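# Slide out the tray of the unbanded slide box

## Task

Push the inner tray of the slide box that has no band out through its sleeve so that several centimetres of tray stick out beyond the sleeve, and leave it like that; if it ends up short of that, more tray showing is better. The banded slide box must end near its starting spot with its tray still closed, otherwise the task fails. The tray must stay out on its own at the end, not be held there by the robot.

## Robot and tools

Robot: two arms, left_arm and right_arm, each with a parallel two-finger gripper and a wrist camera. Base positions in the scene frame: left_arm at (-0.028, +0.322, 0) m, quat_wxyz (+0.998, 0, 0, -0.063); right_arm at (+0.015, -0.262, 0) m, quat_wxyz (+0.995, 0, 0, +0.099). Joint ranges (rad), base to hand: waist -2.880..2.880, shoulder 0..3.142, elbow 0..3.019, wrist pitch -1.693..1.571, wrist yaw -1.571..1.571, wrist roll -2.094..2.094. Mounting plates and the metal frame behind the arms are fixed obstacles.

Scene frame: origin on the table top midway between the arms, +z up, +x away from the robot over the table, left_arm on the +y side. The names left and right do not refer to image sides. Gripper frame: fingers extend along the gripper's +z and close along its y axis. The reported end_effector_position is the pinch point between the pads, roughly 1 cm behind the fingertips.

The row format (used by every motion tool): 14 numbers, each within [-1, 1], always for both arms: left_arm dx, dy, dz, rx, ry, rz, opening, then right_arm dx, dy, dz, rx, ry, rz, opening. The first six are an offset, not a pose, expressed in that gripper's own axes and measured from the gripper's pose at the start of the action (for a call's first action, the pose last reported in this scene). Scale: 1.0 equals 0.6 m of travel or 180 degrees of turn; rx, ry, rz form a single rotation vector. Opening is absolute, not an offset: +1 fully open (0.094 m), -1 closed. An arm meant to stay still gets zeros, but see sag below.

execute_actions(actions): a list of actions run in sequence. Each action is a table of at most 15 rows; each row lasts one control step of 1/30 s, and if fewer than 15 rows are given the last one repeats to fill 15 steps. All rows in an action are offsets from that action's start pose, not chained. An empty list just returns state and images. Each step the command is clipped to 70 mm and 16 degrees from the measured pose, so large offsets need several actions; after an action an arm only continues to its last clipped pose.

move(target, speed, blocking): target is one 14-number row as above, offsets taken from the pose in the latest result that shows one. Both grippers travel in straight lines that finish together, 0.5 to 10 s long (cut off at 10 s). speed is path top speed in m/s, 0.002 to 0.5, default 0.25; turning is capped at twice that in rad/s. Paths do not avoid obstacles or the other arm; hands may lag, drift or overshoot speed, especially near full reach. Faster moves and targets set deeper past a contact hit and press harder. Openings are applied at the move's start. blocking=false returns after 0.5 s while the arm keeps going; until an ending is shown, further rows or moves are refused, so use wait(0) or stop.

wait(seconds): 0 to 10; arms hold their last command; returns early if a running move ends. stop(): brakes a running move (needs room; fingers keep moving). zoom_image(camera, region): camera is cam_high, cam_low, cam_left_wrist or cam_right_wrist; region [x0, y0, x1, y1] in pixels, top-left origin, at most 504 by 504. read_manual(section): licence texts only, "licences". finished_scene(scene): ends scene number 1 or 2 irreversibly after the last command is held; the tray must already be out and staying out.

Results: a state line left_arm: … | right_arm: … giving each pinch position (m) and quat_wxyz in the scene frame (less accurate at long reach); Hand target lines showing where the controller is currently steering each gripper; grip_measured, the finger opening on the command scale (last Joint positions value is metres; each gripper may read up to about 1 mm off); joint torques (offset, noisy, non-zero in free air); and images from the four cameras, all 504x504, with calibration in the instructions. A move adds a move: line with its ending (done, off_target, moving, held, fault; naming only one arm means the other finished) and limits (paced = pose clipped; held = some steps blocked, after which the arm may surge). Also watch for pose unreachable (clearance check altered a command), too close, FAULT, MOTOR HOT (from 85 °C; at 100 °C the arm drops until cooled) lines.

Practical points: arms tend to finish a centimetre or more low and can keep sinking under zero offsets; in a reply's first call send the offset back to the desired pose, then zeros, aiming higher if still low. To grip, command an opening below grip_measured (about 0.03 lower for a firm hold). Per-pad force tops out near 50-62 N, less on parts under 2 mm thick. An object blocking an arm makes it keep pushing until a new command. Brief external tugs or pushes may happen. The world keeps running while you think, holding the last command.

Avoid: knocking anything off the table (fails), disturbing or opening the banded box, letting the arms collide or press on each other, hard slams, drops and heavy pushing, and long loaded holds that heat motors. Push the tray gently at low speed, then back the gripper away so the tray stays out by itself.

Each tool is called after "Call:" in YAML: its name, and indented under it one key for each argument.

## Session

Call:
execute_actions:
  actions: []

Scene clock: 0.00 s.
left_arm: end_effector_position=(+0.9268, +0.4781, +0.1218) grip_measured=+1.000 end_effector_quat_wxyz=(+0.694, -0.583, +0.284, -0.314) | right_arm: end_effector_position=(+0.4552, -0.6873, +0.3040) grip_measured=+1.000 end_effector_quat_wxyz=(+0.664, +0.241, +0.679, +0.200)
Joint positions: left_arm=[ 0.185  2.735  2.366  0.566 -0.625 -1.426  0.094] | right_arm=[-1.196  1.577  1.047  0.464 -0.948  0.58   0.094]
Joint velocities: left_arm=[-0.005 -0.005 -0.007 -0.002 -0.022 -0.007  0.   ] | right_arm=[-0.015 -0.015  0.002 -0.027 -0.022  0.037  0.   ]
Joint torques (N m, as the arm reports them, + toward a larger angle): no reading
Motor temperatures (°C, as the motors report them): left_arm=[23 25 24 21 24 23] | right_arm=[24 24 22 20 20 24]
Hand target (left_arm): +0.929, +0.478, +0.120; +0.695, -0.582, +0.281, -0.316
Hand target (right_arm): +0.458, -0.691, +0.315; +0.671, +0.233, +0.677, +0.194
camera_calibration (this result's frames):
cam_left_wrist: T_world_to_cam=[[-0.0949496, -0.11277, 0.989074, 0.0227884], [0.0635298, -0.992224, -0.10703, 0.43027], [0.993453, 0.0526732, 0.101376, -0.832141], [0, 0, 0, 1]] pos_world=[0.801521, 0.473326, 0.107871]
cam_right_wrist: T_world_to_cam=[[-0.0601195, -0.797365, -0.600495, -0.333327], [-0.579588, 0.517671, -0.629361, 0.812529], [0.812689, 0.310203, -0.493265, 0.114907], [0, 0, 0, 1]] pos_world=[0.357509, -0.72205, 0.367892]

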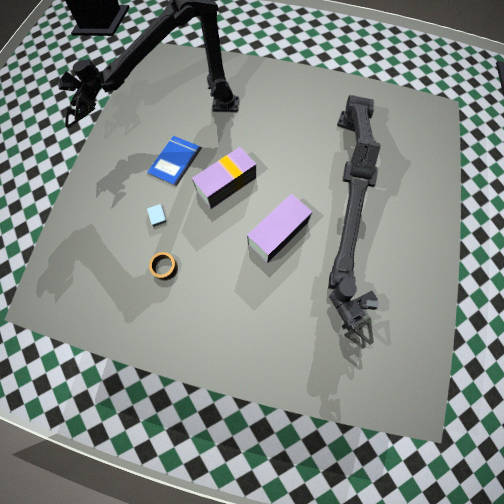

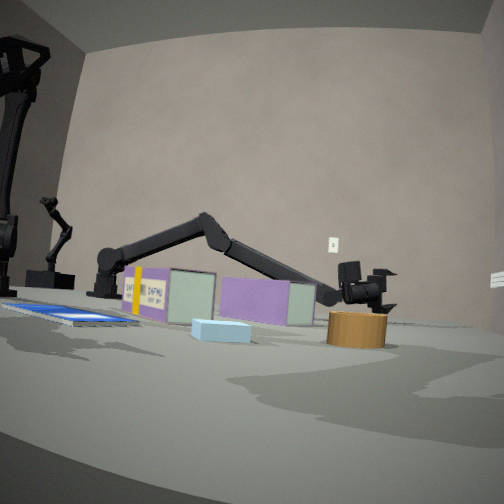

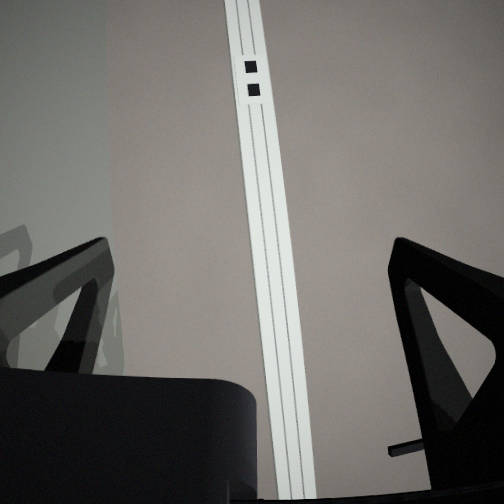

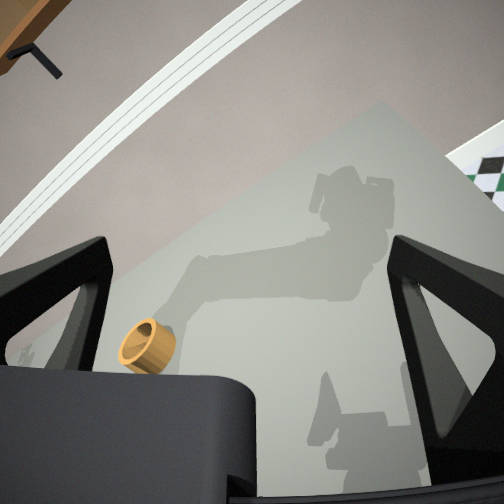

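Call:
zoom_image:
  camera: "cam_high"
  region: [185, 140, 325, 280]

Region (185, 140, 325, 280) of cam_high's 504x504 image, scaled by 3.600, with more detail than that image has.

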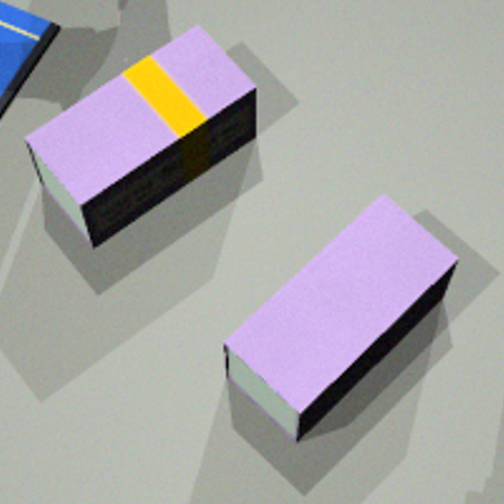

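Call:
move:
  target: [-0.239,-0.263,-0.962,0.187,0.439,0.4615,-1,0.906,0.925,0.22,-0.152,0.481,-0.402,0.1]
  speed: 0.3

Scene clock: 5.17 s.
left_arm: end_effector_position=(+0.3852, +0.2086, +0.2028) grip_measured=-0.989 end_effector_quat_wxyz=(+0.538, +0.220, +0.800, -0.145) | right_arm: end_effector_position=(+0.5983, +0.0710, +0.1741) grip_measured=+0.103 end_effector_quat_wxyz=(+0.057, -0.495, +0.867, +0.032)
Joint positions: left_arm=[0.01  1.012 0.493 0.098 0.383 0.172 0.001] | right_arm=[ 0.305  2.068  2.034 -1.425 -0.066 -0.531  0.052]
Joint velocities: left_arm=[-0.024 -0.005  0.012 -0.007 -0.037 -0.066  0.001] | right_arm=[-0.015 -0.024 -0.017 -0.017 -0.066 -0.051 -0.   ]
Joint torques (N m, as the arm reports them, + toward a larger angle): left_arm=[-0.76 -4.19  9.92  1.2  -0.14  0.23] | right_arm=[ -0.36 -20.94  12.64  -0.21   0.01  -0.2 ]
Motor temperatures (°C, as the motors report them): left_arm=[23 26 25 21 24 23] | right_arm=[24 24 24 20 20 24]
Hand target (left_arm): +0.380, +0.205, +0.191; +0.524, +0.229, +0.808, -0.145
Hand target (right_arm): +0.609, +0.073, +0.186; +0.068, -0.499, +0.864, +0.030
Off the commanded pose (left_arm): 0.015 m, 3 deg.
Off the commanded pose (right_arm): 0.027 m, 3 deg.
move: off_target (left_arm, right_arm)
camera_calibration (this result's frames):
cam_left_wrist: T_world_to_cam=[[-0.496856, -0.867788, -0.00885459, 0.375544], [-0.739474, 0.428685, -0.519045, 0.302461], [0.454217, -0.251343, -0.854701, 0.176865], [0, 0, 0, 1]] pos_world=[0.329918, 0.240686, 0.311483]
cam_right_wrist: T_world_to_cam=[[0.855347, -0.518045, -0.00325171, -0.46962], [-0.456329, -0.75639, 0.468655, 0.246785], [-0.245244, -0.399379, -0.883375, 0.450632], [0, 0, 0, 1]] pos_world=[0.624818, 0.123355, 0.280893]

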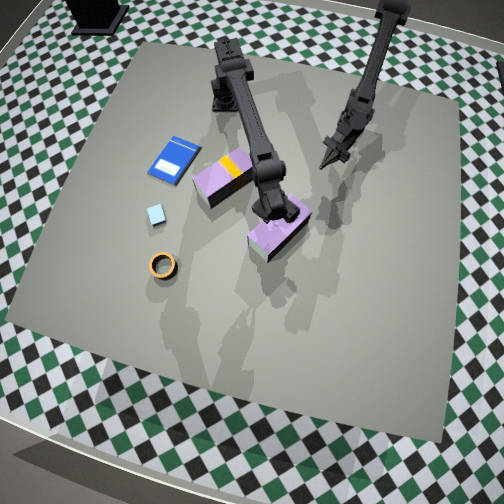

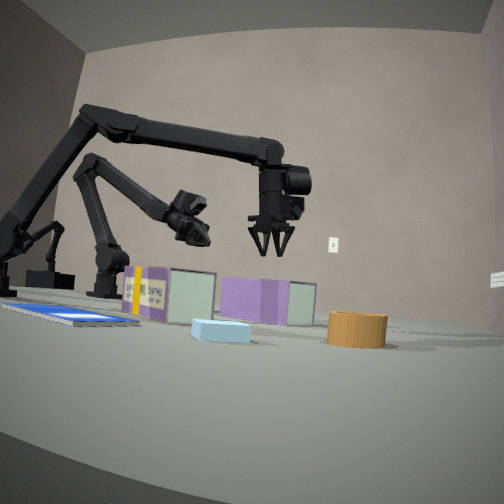

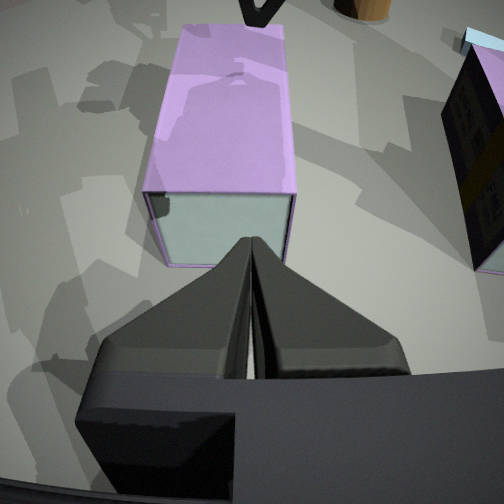

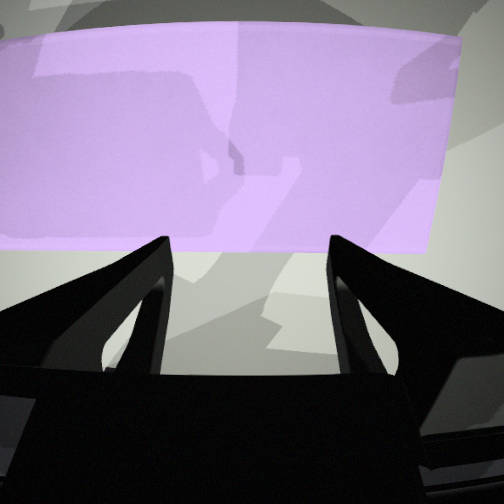

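Call:
move:
  target: [0.19,0.04,0.213,0,0.01,0,-1,-0.03,0,0.125,0,0,0,0.1]
  speed: 0.1

Scene clock: 7.60 s.
left_arm: end_effector_position=(+0.4455, +0.1997, +0.0348) grip_measured=-0.989 end_effector_quat_wxyz=(+0.506, +0.216, +0.823, -0.141) | right_arm: end_effector_position=(+0.6125, +0.0912, +0.1196) grip_measured=+0.103 end_effector_quat_wxyz=(+0.062, -0.498, +0.864, +0.033)
Joint positions: left_arm=[-0.002  1.68   0.507  0.673  0.356  0.172  0.001] | right_arm=[ 0.32   2.145  2.018 -1.32  -0.066 -0.523  0.052]
Joint velocities: left_arm=[ 0.015 -0.005 -0.007 -0.022  0.051 -0.007  0.001] | right_arm=[ 0.015  0.005  0.002 -0.012  0.066 -0.051  0.001]
Joint torques (N m, as the arm reports them, + toward a larger angle): left_arm=[-1.21 -9.25  8.47  3.08 -0.15  0.09] | right_arm=[  0.5  -20.94   8.32   1.01   0.     0.08]
Motor temperatures (°C, as the motors report them): left_arm=[23 26 26 21 24 23] | right_arm=[24 25 24 20 20 24]
Hand target (left_arm): +0.461, +0.191, +0.048; +0.525, +0.223, +0.809, -0.142
Hand target (right_arm): +0.613, +0.096, +0.103; +0.057, -0.495, +0.867, +0.032
Off the commanded pose (left_arm): 0.024 m, 3 deg.
Off the commanded pose (right_arm): 0.018 m, 1 deg.
move: off_target (left_arm, right_arm)
camera_calibration (this result's frames):
cam_left_wrist: T_world_to_cam=[[-0.487065, -0.87331, 0.00990825, 0.39242], [-0.781376, 0.430667, -0.45164, 0.279536], [0.390154, -0.22772, -0.892145, 0.0288251], [0, 0, 0, 1]] pos_world=[0.39831, 0.228881, 0.148078]
cam_right_wrist: T_world_to_cam=[[0.859707, -0.510786, 0.00145524, -0.475343], [-0.454151, -0.763075, 0.459851, 0.29435], [-0.233775, -0.395998, -0.887995, 0.407232], [0, 0, 0, 1]] pos_world=[0.637536, 0.143076, 0.226955]

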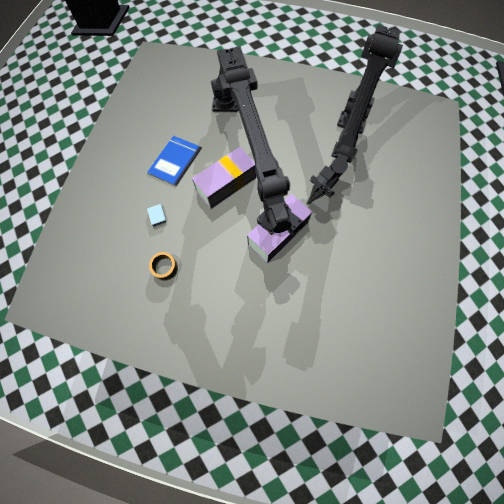

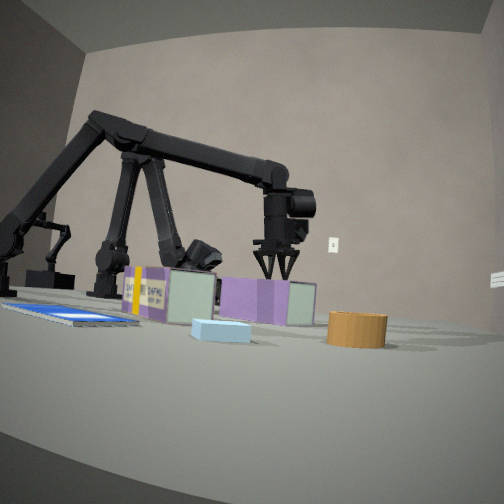

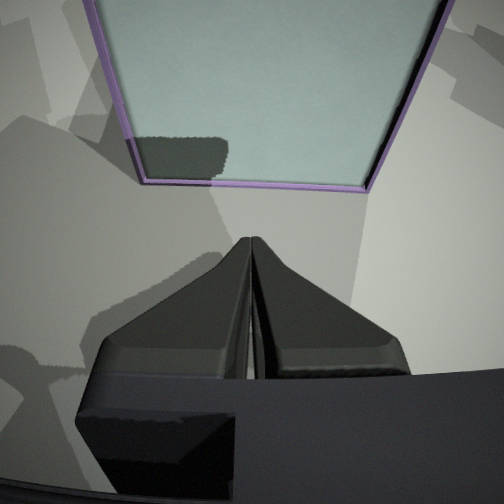

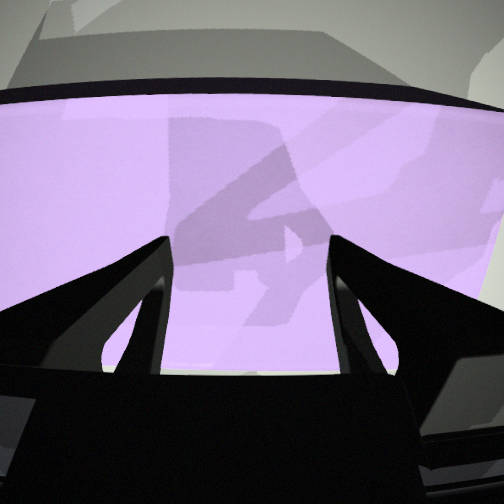

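Call:
move:
  target: [-0.06,-0.003,0.072,0,-0.015,0,-1,0.012,0,0.09,0,0,0,0.1]
  speed: 0.05

Scene clock: 9.13 s.
left_arm: end_effector_position=(+0.4809, +0.1803, +0.0460) grip_measured=-0.989 end_effector_quat_wxyz=(+0.523, +0.214, +0.813, -0.140) | right_arm: end_effector_position=(+0.6137, +0.0926, +0.1169) grip_measured=+0.103 end_effector_quat_wxyz=(+0.088, -0.498, +0.862, +0.034)
Joint positions: left_arm=[-0.042  1.725  0.6    0.673  0.318  0.145  0.001] | right_arm=[ 0.32   2.113  1.952 -1.234 -0.069 -0.523  0.052]
Joint velocities: left_arm=[ 0.015  0.005 -0.022  0.012  0.007 -0.081 -0.   ] | right_arm=[ 0.005  0.005  0.007  0.002 -0.066 -0.051 -0.001]
Joint torques (N m, as the arm reports them, + toward a larger angle): left_arm=[-1.13 -9.31  8.92  2.02 -0.17 -0.02] | right_arm=[  0.06 -17.5    6.24   1.87   0.03  -0.05]
Motor temperatures (°C, as the motors report them): left_arm=[23 26 26 21 24 23] | right_arm=[24 25 24 20 20 24]
Hand target (left_arm): +0.492, +0.172, +0.048; +0.525, +0.213, +0.811, -0.146
Hand target (right_arm): +0.611, +0.091, +0.067; +0.062, -0.498, +0.864, +0.033
Off the commanded pose (left_arm): 0.015 m, 1 deg.
Off the commanded pose (right_arm): 0.052 m, 3 deg.
move: off_target (left_arm, right_arm)
camera_calibration (this result's frames):
cam_left_wrist: T_world_to_cam=[[-0.482104, -0.876113, 0.00112695, 0.391122], [-0.766304, 0.421055, -0.485274, 0.316687], [0.42468, -0.234816, -0.874361, 0.00442506], [0, 0, 0, 1]] pos_world=[0.429361, 0.210364, 0.157108]
cam_right_wrist: T_world_to_cam=[[0.859406, -0.510716, 0.0242994, -0.478205], [-0.472933, -0.775969, 0.417381, 0.314926], [-0.194308, -0.370192, -0.908407, 0.381451], [0, 0, 0, 1]] pos_world=[0.63403, 0.141356, 0.226689]

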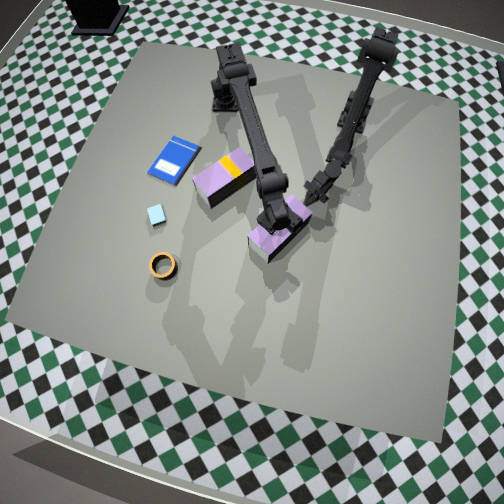

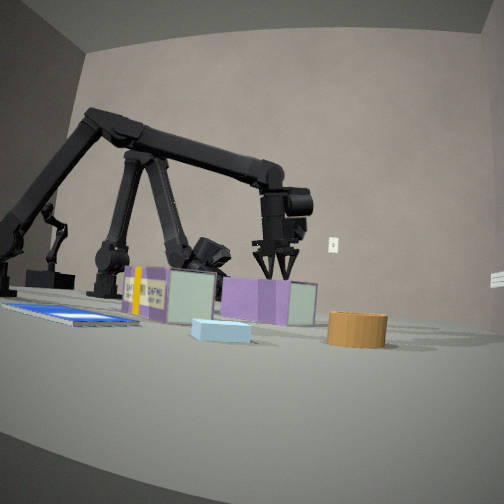

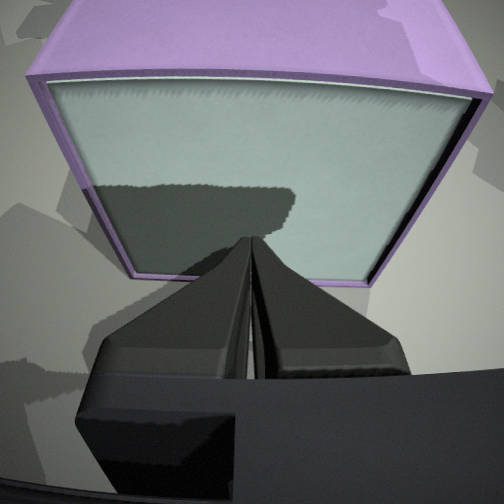

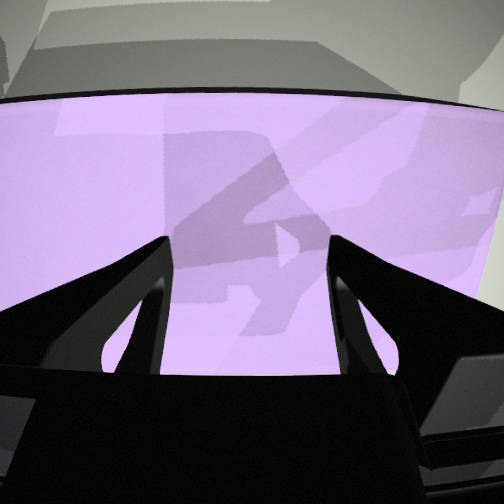

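Call:
move:
  target: [-0.039,-0.004,0.102,0,0,0,-1,0.02,0.05,0.098,0,0.02,0,0.1]
  speed: 0.04

Scene clock: 11.17 s.
left_arm: end_effector_position=(+0.5205, +0.1621, +0.0449) grip_measured=-0.989 end_effector_quat_wxyz=(+0.527, +0.211, +0.813, -0.132) | right_arm: end_effector_position=(+0.6144, +0.0913, +0.1178) grip_measured=+0.102 end_effector_quat_wxyz=(+0.111, -0.489, +0.865, +0.013)
Joint positions: left_arm=[-0.076  1.797  0.715  0.642  0.272  0.134  0.001] | right_arm=[ 0.33   2.08   1.894 -1.162 -0.024 -0.499  0.052]
Joint velocities: left_arm=[-0.015 -0.015 -0.002 -0.017  0.007 -0.037  0.   ] | right_arm=[-0.005 -0.034 -0.022 -0.007  0.022  0.007 -0.001]
Joint torques (N m, as the arm reports them, + toward a larger angle): left_arm=[-1.95 -9.97 11.19  1.16 -0.22 -0.04] | right_arm=[  2.93 -16.76   5.23   0.75  -0.26   0.09]
Motor temperatures (°C, as the motors report them): left_arm=[23 26 26 21 24 23] | right_arm=[24 25 24 20 20 24]
Hand target (left_arm): +0.535, +0.147, +0.042; +0.523, +0.213, +0.813, -0.140
Hand target (right_arm): +0.587, +0.104, +0.059; +0.061, -0.499, +0.864, +0.017
Off the commanded pose (left_arm): 0.023 m, 1 deg.
Off the commanded pose (right_arm): 0.068 m, 6 deg.
move: off_target (left_arm, right_arm)
camera_calibration (this result's frames):
cam_left_wrist: T_world_to_cam=[[-0.470603, -0.882274, -0.0112459, 0.389881], [-0.766883, 0.41529, -0.489311, 0.35557], [0.436376, -0.221647, -0.872037, -0.0259924], [0, 0, 0, 1]] pos_world=[0.467502, 0.190556, 0.155703]
cam_right_wrist: T_world_to_cam=[[0.843903, -0.530355, 0.0809401, -0.474789], [-0.515397, -0.759544, 0.396811, 0.340908], [-0.148973, -0.376587, -0.914325, 0.35531], [0, 0, 0, 1]] pos_world=[0.62931, 0.140933, 0.228022]

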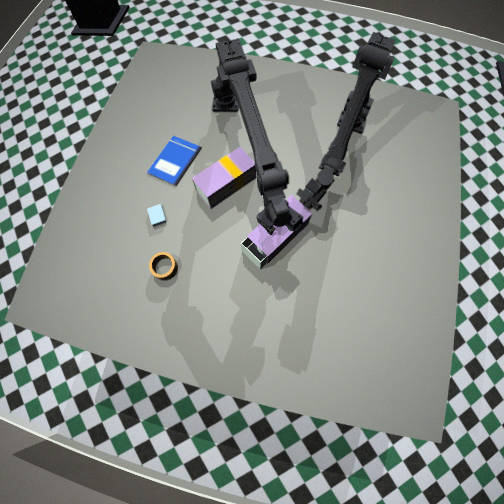

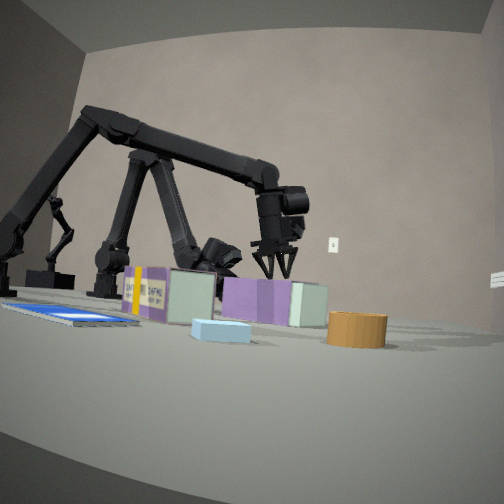

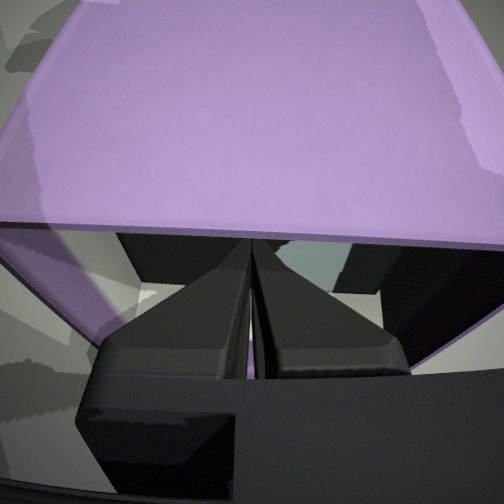

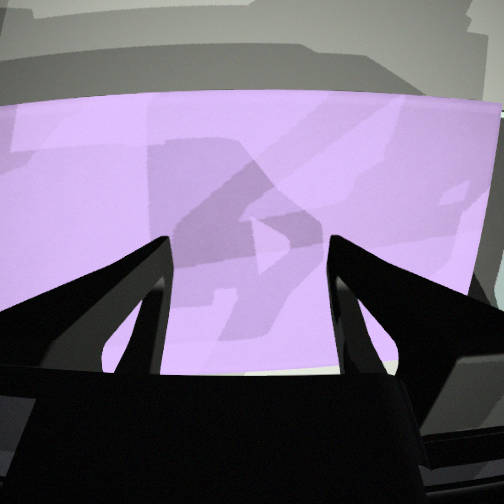

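Call:
move:
  target: [-0.028,-0.012,0.068,0,-0.01,0,-1,0.03,0.045,0.095,-0.015,0.03,0,0.1]
  speed: 0.04

Call:
zoom_image:
  camera: "cam_high"
  region: [205, 170, 345, 290]

Scene clock: 14.43 s.
left_arm: end_effector_position=(+0.5365, +0.1531, +0.0398) grip_measured=-0.989 end_effector_quat_wxyz=(+0.529, +0.206, +0.814, -0.127) | right_arm: end_effector_position=(+0.6145, +0.0891, +0.1189) grip_measured=+0.102 end_effector_quat_wxyz=(+0.112, -0.484, +0.868, +0.008)
Joint positions: left_arm=[-0.094  1.839  0.763  0.642  0.24   0.122  0.001] | right_arm=[ 0.33   2.075  1.889 -1.16  -0.012 -0.489  0.052]
Joint velocities: left_arm=[ 0.005  0.005 -0.012 -0.012 -0.037  0.007 -0.002] | right_arm=[-0.005 -0.005 -0.007 -0.012 -0.022  0.081  0.   ]
Joint torques (N m, as the arm reports them, + toward a larger angle): left_arm=[ -2.19 -10.24  11.23   2.58  -0.2   -0.01] | right_arm=[  2.15 -16.32   5.68   0.45  -0.15   0.06]
Motor temperatures (°C, as the motors report them): left_arm=[23 26 27 21 24 23] | right_arm=[24 25 24 20 20 24]
Hand target (left_arm): +0.554, +0.135, +0.044; +0.539, +0.209, +0.804, -0.135
Hand target (right_arm): +0.591, +0.096, +0.060; +0.059, -0.492, +0.868, +0.010
Off the commanded pose (left_arm): 0.027 m, 2 deg.
Off the commanded pose (right_arm): 0.067 m, 6 deg.
move: off_target (left_arm, right_arm)
camera_calibration (this result's frames):
cam_left_wrist: T_world_to_cam=[[-0.457116, -0.889281, -0.0149662, 0.383359], [-0.771654, 0.404907, -0.49051, 0.373244], [0.442261, -0.212671, -0.871307, -0.0439811], [0, 0, 0, 1]] pos_world=[0.482706, 0.180431, 0.150497]
cam_right_wrist: T_world_to_cam=[[0.836659, -0.54035, 0.0895798, -0.471822], [-0.527265, -0.750279, 0.39884, 0.345043], [-0.148303, -0.380925, -0.912635, 0.355295], [0, 0, 0, 1]] pos_world=[0.629374, 0.139271, 0.228904]

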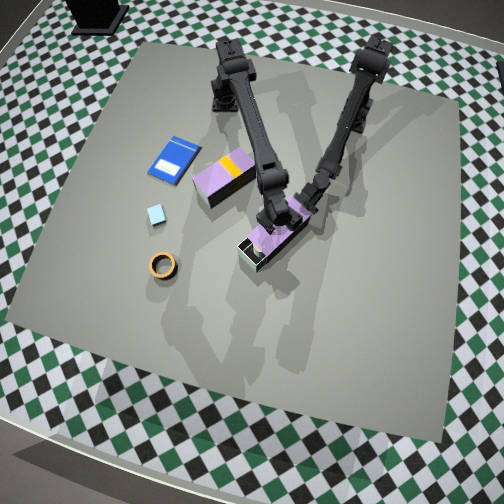

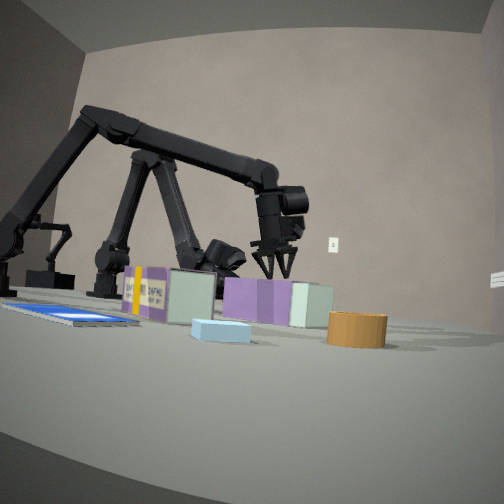

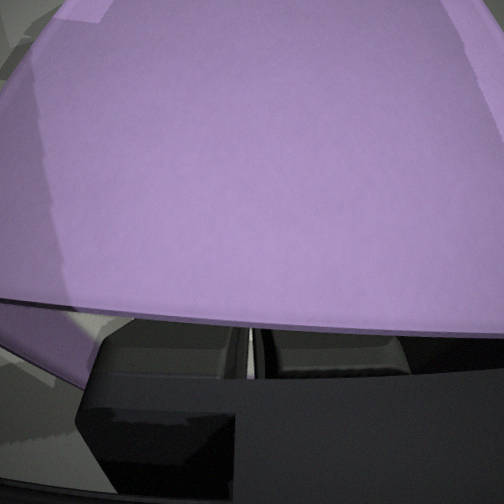

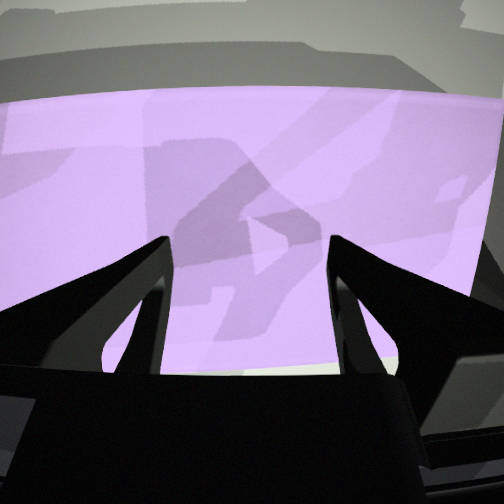

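Region (205, 170, 345, 290) of cam_high's 504x504 image, scaled by 3.600, with more detail than that image has; it fills the top 432 rows of this view, and the rest is white.

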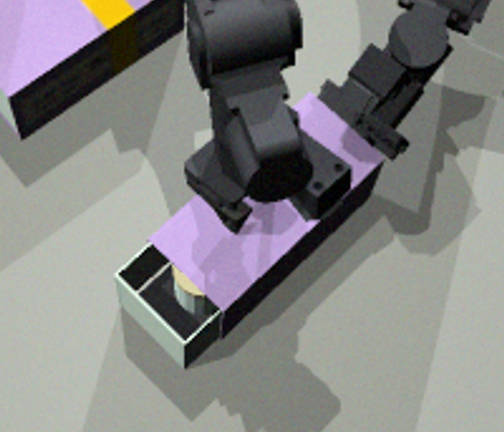

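Call:
move:
  target: [0.06,0,-0.2,0,0,0,-1,0.0,0,-0.08,-0.015,0.015,0,-1]
  speed: 0.15

Call:
move:
  target: [0,0,0,0,0,0,-1,0.0,-0.19,-0.01,0,0,0,-1]
  speed: 0.2

Scene clock: 15.77 s.
left_arm: end_effector_position=(+0.4251, +0.2055, +0.0526) grip_measured=-0.989 end_effector_quat_wxyz=(+0.518, +0.203, +0.820, -0.134) | right_arm: end_effector_position=(+0.5933, +0.0805, +0.1406) grip_measured=-0.985 end_effector_quat_wxyz=(+0.059, -0.487, +0.871, +0.016)
Joint positions: left_arm=[-0.005  1.588  0.44   0.678  0.328  0.152  0.001] | right_arm=[ 0.33   2.072  1.953 -1.333 -0.03  -0.489  0.001]
Joint velocities: left_arm=[-0.015 -0.015 -0.002 -0.022  0.007 -0.007  0.001] | right_arm=[-0.015 -0.015 -0.012  0.007  0.022 -0.007 -0.001]
Joint torques (N m, as the arm reports them, + toward a larger angle): left_arm=[ 1.31 -8.83  5.41  3.02  0.04  0.24] | right_arm=[ -0.58 -22.64  12.41  -0.2   -0.19  -0.14]
Motor temperatures (°C, as the motors report them): left_arm=[23 26 27 21 24 23] | right_arm=[24 26 25 20 20 24]
Hand target (left_arm): +0.426, +0.211, +0.057; +0.528, +0.206, +0.814, -0.127
Hand target (right_arm): +0.604, +0.082, +0.166; +0.081, -0.487, +0.869, +0.017
Off the commanded pose (left_arm): 0.007 m, 2 deg.
Off the commanded pose (right_arm): 0.028 m, 2 deg.
move: off_target (right_arm)
camera_calibration (this result's frames):
cam_left_wrist: T_world_to_cam=[[-0.460256, -0.887773, 0.00473338, 0.379242], [-0.783605, 0.403734, -0.472188, 0.276724], [0.417285, -0.221037, -0.881485, 0.040504], [0, 0, 0, 1]] pos_world=[0.374489, 0.233911, 0.164574]
cam_right_wrist: T_world_to_cam=[[0.844242, -0.535312, 0.0263959, -0.456741], [-0.480999, -0.735019, 0.477898, 0.278964], [-0.236423, -0.416158, -0.878019, 0.418944], [0, 0, 0, 1]] pos_world=[0.61883, 0.134892, 0.24658]

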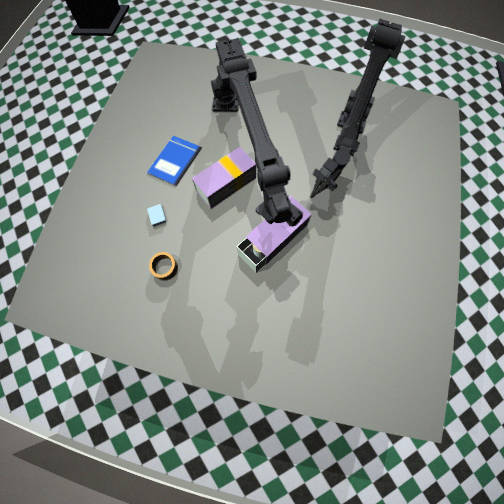

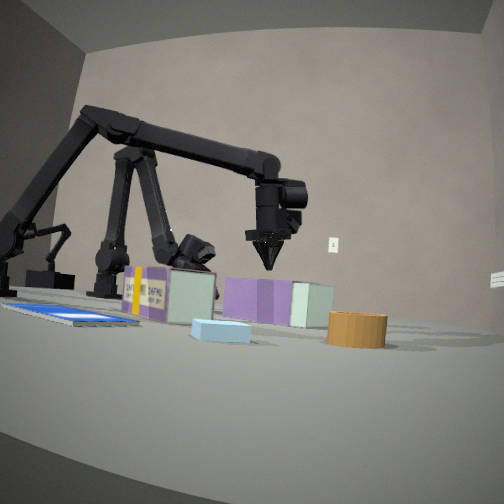

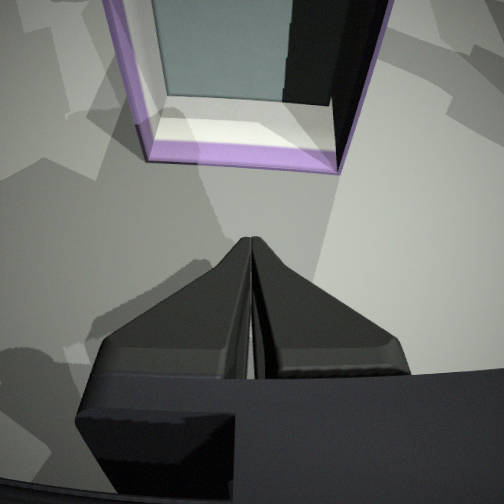

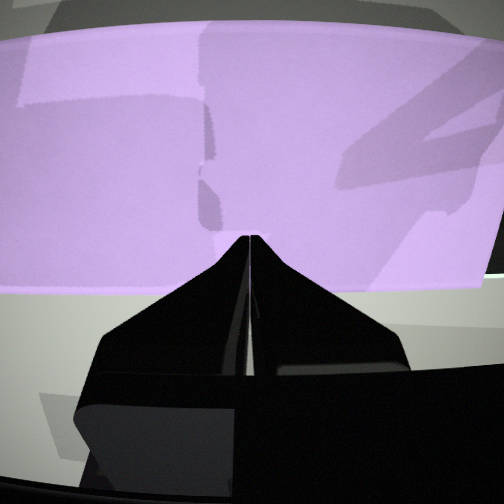

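Scene clock: 17.10 s.
left_arm: end_effector_position=(+0.4251, +0.2055, +0.0526) grip_measured=-0.989 end_effector_quat_wxyz=(+0.518, +0.203, +0.820, -0.134) | right_arm: end_effector_position=(+0.6813, +0.0139, +0.1462) grip_measured=-0.985 end_effector_quat_wxyz=(+0.053, -0.479, +0.876, +0.017)
Joint positions: left_arm=[-0.005  1.588  0.44   0.678  0.328  0.152  0.001] | right_arm=[ 0.185  2.257  2.284 -1.497 -0.045 -0.615  0.001]
Joint velocities: left_arm=[-0.015 -0.005 -0.017  0.002 -0.022 -0.051 -0.001] | right_arm=[-0.005  0.005 -0.012 -0.007 -0.022 -0.051 -0.001]
Joint torques (N m, as the arm reports them, + toward a larger angle): left_arm=[ 0.2  -8.75  5.92  2.07 -0.07  0.1 ] | right_arm=[  0.32 -22.19  12.65  -0.17  -0.21  -0.19]
Motor temperatures (°C, as the motors report them): left_arm=[23 26 27 21 24 23] | right_arm=[24 26 25 20 20 24]
Hand target (left_arm): +0.425, +0.206, +0.053; +0.518, +0.203, +0.820, -0.134
Hand target (right_arm): +0.688, +0.020, +0.150; +0.059, -0.486, +0.872, +0.017
Off the commanded pose (left_arm): 0.000 m, 0 deg.
Off the commanded pose (right_arm): 0.011 m, 1 deg.
move: off_target (right_arm)
camera_calibration (this result's frames):
cam_left_wrist: T_world_to_cam=[[-0.460256, -0.887773, 0.00473338, 0.379242], [-0.783605, 0.403734, -0.472188, 0.276724], [0.417285, -0.221037, -0.881485, 0.040504], [0, 0, 0, 1]] pos_world=[0.374489, 0.233911, 0.164574]
cam_right_wrist: T_world_to_cam=[[0.834644, -0.550496, 0.0180123, -0.558815], [-0.48806, -0.724033, 0.487416, 0.272972], [-0.255279, -0.41561, -0.872984, 0.429087], [0, 0, 0, 1]] pos_world=[0.709175, 0.0683485, 0.2516]

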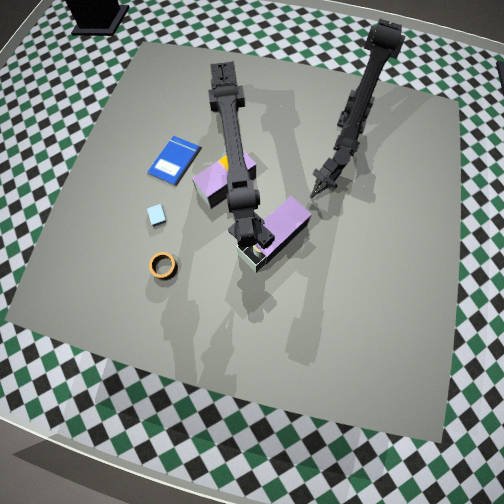

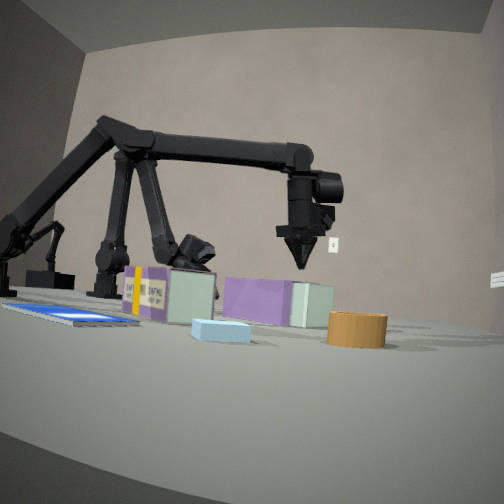

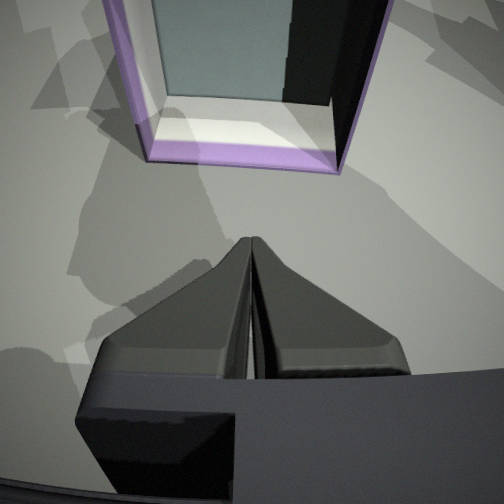

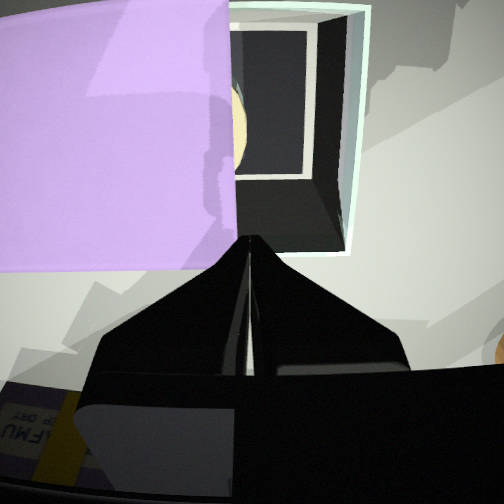

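Call:
move:
  target: [0,0,0,0,0,0,-1,-0.04,-0.04,0.02,0,0,0,-1]
  speed: 0.1

Scene clock: 18.13 s.
left_arm: end_effector_position=(+0.4251, +0.2055, +0.0526) grip_measured=-0.989 end_effector_quat_wxyz=(+0.518, +0.203, +0.820, -0.134) | right_arm: end_effector_position=(+0.7060, +0.0236, +0.1310) grip_measured=-0.985 end_effector_quat_wxyz=(+0.044, -0.478, +0.877, +0.018)
Joint positions: left_arm=[-0.005  1.588  0.44   0.678  0.328  0.152  0.001] | right_arm=[ 0.184  2.402  2.508 -1.594 -0.045 -0.615  0.001]
Joint velocities: left_arm=[ 0.005 -0.005  0.002  0.002 -0.066 -0.007  0.   ] | right_arm=[-0.005 -0.005  0.046 -0.012 -0.022  0.007  0.   ]
Joint torques (N m, as the arm reports them, + toward a larger angle): left_arm=[ 0.2  -8.78  5.96  2.06 -0.05  0.11] | right_arm=[ -0.72 -23.71  12.59  -0.22  -0.12  -0.12]
Motor temperatures (°C, as the motors report them): left_arm=[23 26 27 21 24 23] | right_arm=[24 26 25 20 20 24]
Hand target (left_arm): +0.425, +0.206, +0.053; +0.518, +0.203, +0.820, -0.134
Hand target (right_arm): +0.715, +0.022, +0.138; +0.054, -0.478, +0.876, +0.016
Off the commanded pose (left_arm): 0.000 m, 0 deg.
Off the commanded pose (right_arm): 0.011 m, 1 deg.
move: off_target (right_arm)
camera_calibration (this result's frames):
cam_left_wrist: T_world_to_cam=[[-0.460256, -0.887773, 0.00473338, 0.379242], [-0.783605, 0.403734, -0.472188, 0.276724], [0.417285, -0.221037, -0.881485, 0.040504], [0, 0, 0, 1]] pos_world=[0.374489, 0.233911, 0.164574]
cam_right_wrist: T_world_to_cam=[[0.834654, -0.550725, 0.00737881, -0.57243], [-0.479766, -0.720401, 0.500847, 0.291676], [-0.270513, -0.421574, -0.865505, 0.436011], [0, 0, 0, 1]] pos_world=[0.735664, 0.078683, 0.235508]

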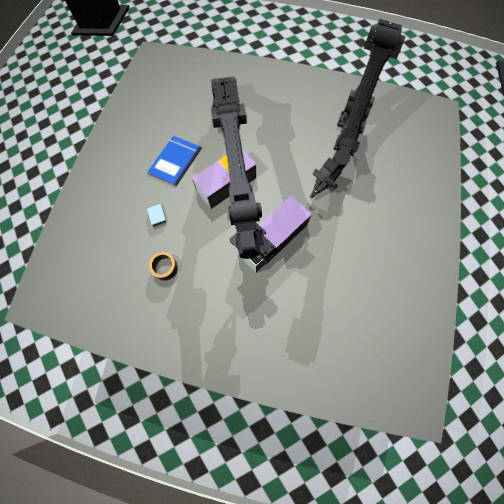

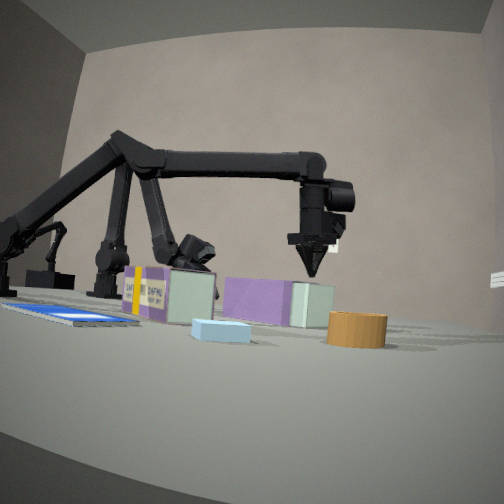

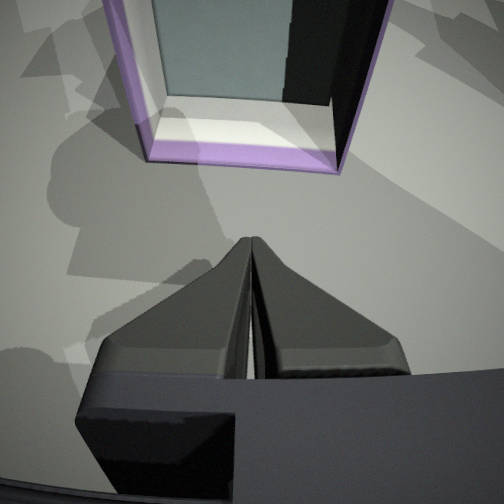

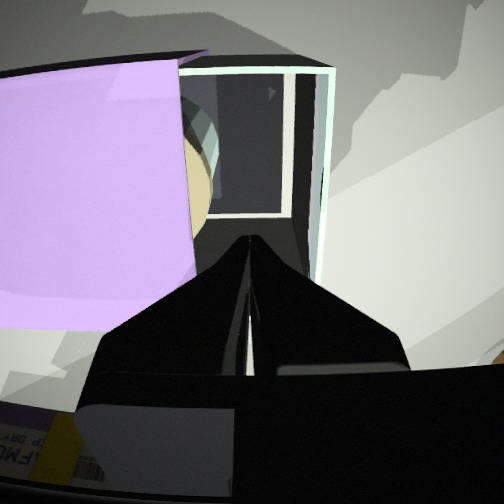

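Call:
move:
  target: [0,0,0,0,0,0,-1,0,0,0.065,0,0,0,-1]
  speed: 0.06

Scene clock: 19.10 s.
left_arm: end_effector_position=(+0.4251, +0.2055, +0.0526) grip_measured=-0.989 end_effector_quat_wxyz=(+0.518, +0.203, +0.820, -0.134) | right_arm: end_effector_position=(+0.7067, +0.0239, +0.0994) grip_measured=-0.985 end_effector_quat_wxyz=(+0.041, -0.478, +0.877, +0.018)
Joint positions: left_arm=[-0.005  1.588  0.44   0.678  0.328  0.152  0.001] | right_arm=[ 0.184  2.402  2.425 -1.516 -0.045 -0.615  0.001]
Joint velocities: left_arm=[-0.005  0.015  0.017 -0.012 -0.051 -0.066 -0.   ] | right_arm=[-0.005 -0.015  0.002  0.012  0.066 -0.007 -0.001]
Joint torques (N m, as the arm reports them, + toward a larger angle): left_arm=[ 0.19 -8.68  5.92  2.02 -0.08  0.11] | right_arm=[  0.17 -25.14   8.32   0.91  -0.09  -0.03]
Motor temperatures (°C, as the motors report them): left_arm=[23 26 27 21 24 23] | right_arm=[24 26 25 20 20 24]
Hand target (left_arm): +0.425, +0.206, +0.053; +0.518, +0.203, +0.820, -0.134
Hand target (right_arm): +0.709, +0.027, +0.092; +0.043, -0.478, +0.877, +0.018
Off the commanded pose (left_arm): 0.000 m, 0 deg.
Off the commanded pose (right_arm): 0.008 m, 0 deg.
move: done
camera_calibration (this result's frames):
cam_left_wrist: T_world_to_cam=[[-0.460256, -0.887773, 0.00473338, 0.379242], [-0.783605, 0.403734, -0.472188, 0.276724], [0.417285, -0.221037, -0.881485, 0.040504], [0, 0, 0, 1]] pos_world=[0.374489, 0.233911, 0.164574]
cam_right_wrist: T_world_to_cam=[[0.834681, -0.550714, 0.00455711, -0.572404], [-0.477454, -0.719471, 0.504381, 0.306104], [-0.274491, -0.423173, -0.863469, 0.411608], [0, 0, 0, 1]] pos_world=[0.736907, 0.079183, 0.203626]

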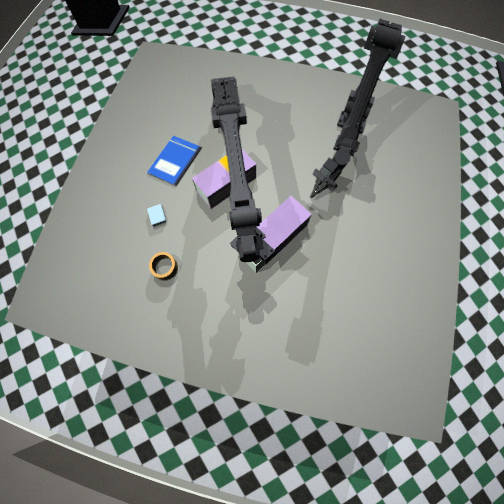

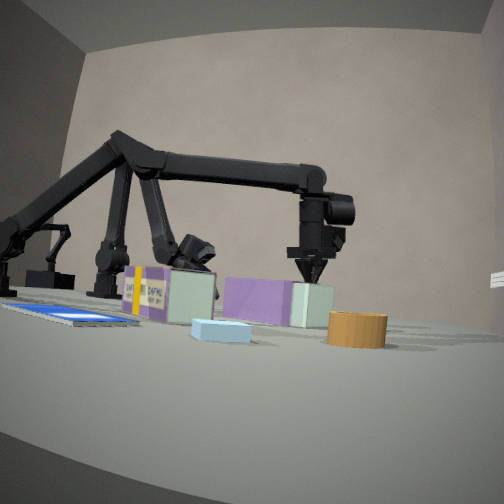

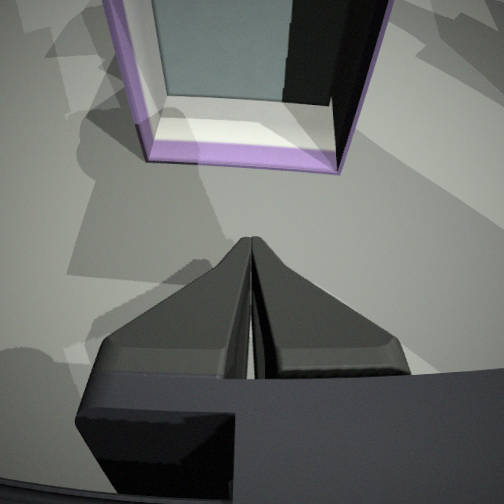

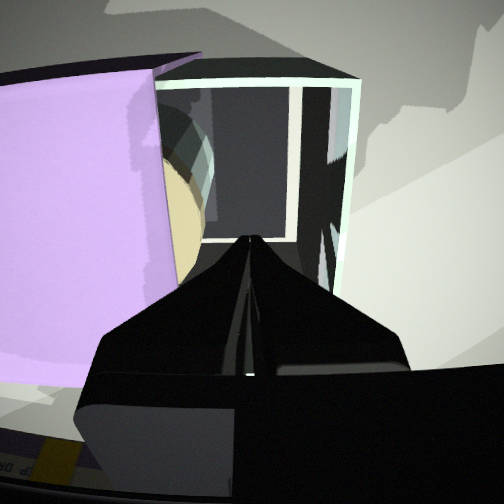

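Call:
execute_actions:
  actions:
    - [[0,0,0,0,0,0,-1,0,0,0.012,0,0,0,-0.92],[0,0,0,0,0,0,-1,0,0,0.012,0,0,0,-0.87],[0,0,0,0,0,0,-1,0,0,0.012,0,0,0,-0.82],[0,0,0,0,0,0,-1,0,0,0.012,0,0,0,-0.77],[0,0,0,0,0,0,-1,0,0,0.012,0,0,0,-0.72],[0,0,0,0,0,0,-1,0,0,0.012,0,0,0,-0.67],[0,0,0,0,0,0,-1,0,0,0.012,0,0,0,-0.62],[0,0,0,0,0,0,-1,0,0,0.012,0,0,0,-0.58],[0,0,0,0,0,0,-1,0,0,0.012,0,0,0,-0.54],[0,0,0,0,0,0,-1,0,0,0.012,0,0,0,-0.5],[0,0,0,0,0,0,-1,0,0,0.012,0,0,0,-0.47],[0,0,0,0,0,0,-1,0,0,0.012,0,0,0,-0.44],[0,0,0,0,0,0,-1,0,0,0.012,0,0,0,-0.41],[0,0,0,0,0,0,-1,0,0,0.012,0,0,0,-0.38],[0,0,0,0,0,0,-1,0,0,0.012,0,0,0,-0.35]]
    - [[0,0,0,0,0,0,-1,0,0,0.012,0,0,0,-0.32],[0,0,0,0,0,0,-1,0,0,0.012,0,0,0,-0.29],[0,0,0,0,0,0,-1,0,0,0.012,0,0,0,-0.26],[0,0,0,0,0,0,-1,0,0,0.012,0,0,0,-0.23],[0,0,0,0,0,0,-1,0,0,0.012,0,0,0,-0.2],[0,0,0,0,0,0,-1,0,0,0.012,0,0,0,-0.17],[0,0,0,0,0,0,-1,0,0,0.012,0,0,0,-0.14],[0,0,0,0,0,0,-1,0,0,0.012,0,0,0,-0.11],[0,0,0,0,0,0,-1,0,0,0.012,0,0,0,-0.08],[0,0,0,0,0,0,-1,0,0,0.012,0,0,0,-0.05],[0,0,0,0,0,0,-1,0,0,0.012,0,0,0,-0.02],[0,0,0,0,0,0,-1,0,0,0.012,0,0,0,0.01],[0,0,0,0,0,0,-1,0,0,0.012,0,0,0,0.04],[0,0,0,0,0,0,-1,0,0,0.012,0,0,0,0.07],[0,0,0,0,0,0,-1,0,0,0.012,0,0,0,0.1]]
    - [[0,0,0,0,0,0,-1,0,0,0.012,0,0,0,0.13],[0,0,0,0,0,0,-1,0,0,0.012,0,0,0,0.16],[0,0,0,0,0,0,-1,0,0,0.012,0,0,0,0.19],[0,0,0,0,0,0,-1,0,0,0.012,0,0,0,0.22],[0,0,0,0,0,0,-1,0,0,0.012,0,0,0,0.25],[0,0,0,0,0,0,-1,0,0,0.012,0,0,0,0.28],[0,0,0,0,0,0,-1,0,0,0.012,0,0,0,0.31],[0,0,0,0,0,0,-1,0,0,0.012,0,0,0,0.34],[0,0,0,0,0,0,-1,0,0,0.012,0,0,0,0.37],[0,0,0,0,0,0,-1,0,0,0.012,0,0,0,0.4],[0,0,0,0,0,0,-1,0,0,0.012,0,0,0,0.43],[0,0,0,0,0,0,-1,0,0,0.012,0,0,0,0.46],[0,0,0,0,0,0,-1,0,0,0.012,0,0,0,0.49],[0,0,0,0,0,0,-1,0,0,0.012,0,0,0,0.5]]

Scene clock: 20.93 s.
left_arm: end_effector_position=(+0.4251, +0.2055, +0.0526) grip_measured=-0.989 end_effector_quat_wxyz=(+0.518, +0.203, +0.820, -0.134) | right_arm: end_effector_position=(+0.7090, +0.0169, +0.0954) grip_measured=+0.311 end_effector_quat_wxyz=(+0.040, -0.474, +0.879, +0.017)
Joint positions: left_arm=[-0.005  1.588  0.44   0.678  0.328  0.152  0.001] | right_arm=[ 0.175  2.402  2.415 -1.508 -0.043 -0.615  0.062]
Joint velocities: left_arm=[-0.005 -0.005  0.007 -0.002  0.066 -0.066  0.001] | right_arm=[ 0.005  0.005  0.002  0.012 -0.051  0.007 -0.001]
Joint torques (N m, as the arm reports them, + toward a larger angle): left_arm=[ 0.36 -8.54  5.97  2.02 -0.06  0.11] | right_arm=[  0.19 -25.42   7.61   0.83  -0.07  -0.06]
Motor temperatures (°C, as the motors report them): left_arm=[23 26 27 21 24 23] | right_arm=[24 26 26 20 20 24]
Hand target (left_arm): +0.425, +0.206, +0.053; +0.518, +0.203, +0.820, -0.134
Hand target (right_arm): +0.708, +0.019, +0.088; +0.039, -0.476, +0.879, +0.017
Off the commanded pose (left_arm): 0.000 m, 0 deg.
Off the commanded pose (right_arm): 0.008 m, 0 deg.
camera_calibration (this result's frames):
cam_left_wrist: T_world_to_cam=[[-0.460256, -0.887773, 0.00473338, 0.379242], [-0.783605, 0.403734, -0.472188, 0.276724], [0.417285, -0.221037, -0.881485, 0.040504], [0, 0, 0, 1]] pos_world=[0.374489, 0.233911, 0.164574]
cam_right_wrist: T_world_to_cam=[[0.829496, -0.558485, 0.00544455, -0.574409], [-0.483579, -0.713295, 0.507309, 0.308178], [-0.279441, -0.423444, -0.861747, 0.409199], [0, 0, 0, 1]] pos_world=[0.739845, 0.0722957, 0.199411]

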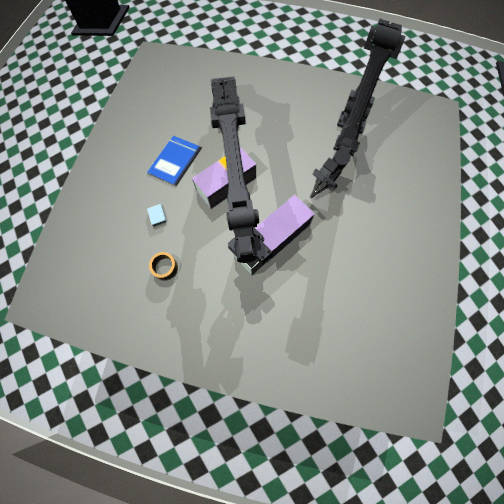

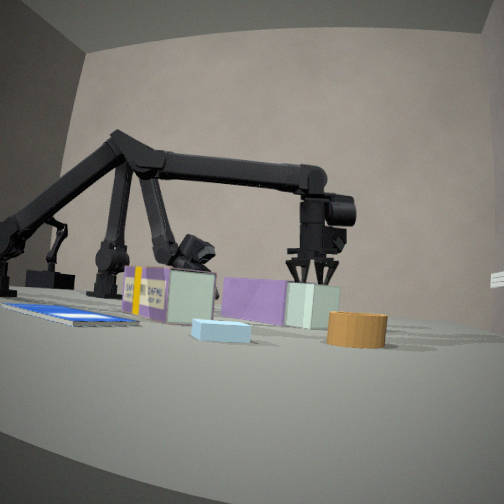

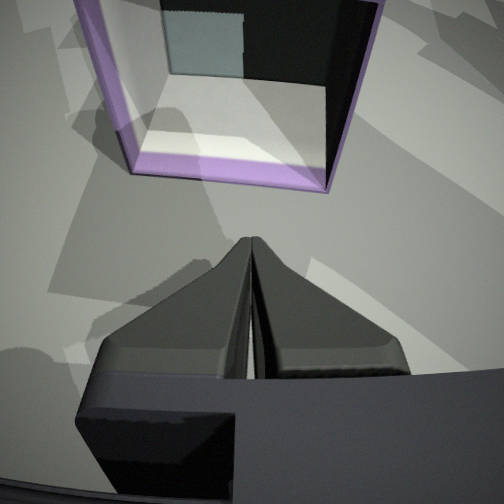

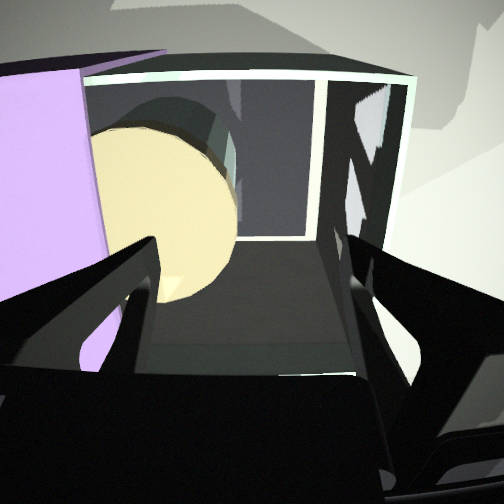

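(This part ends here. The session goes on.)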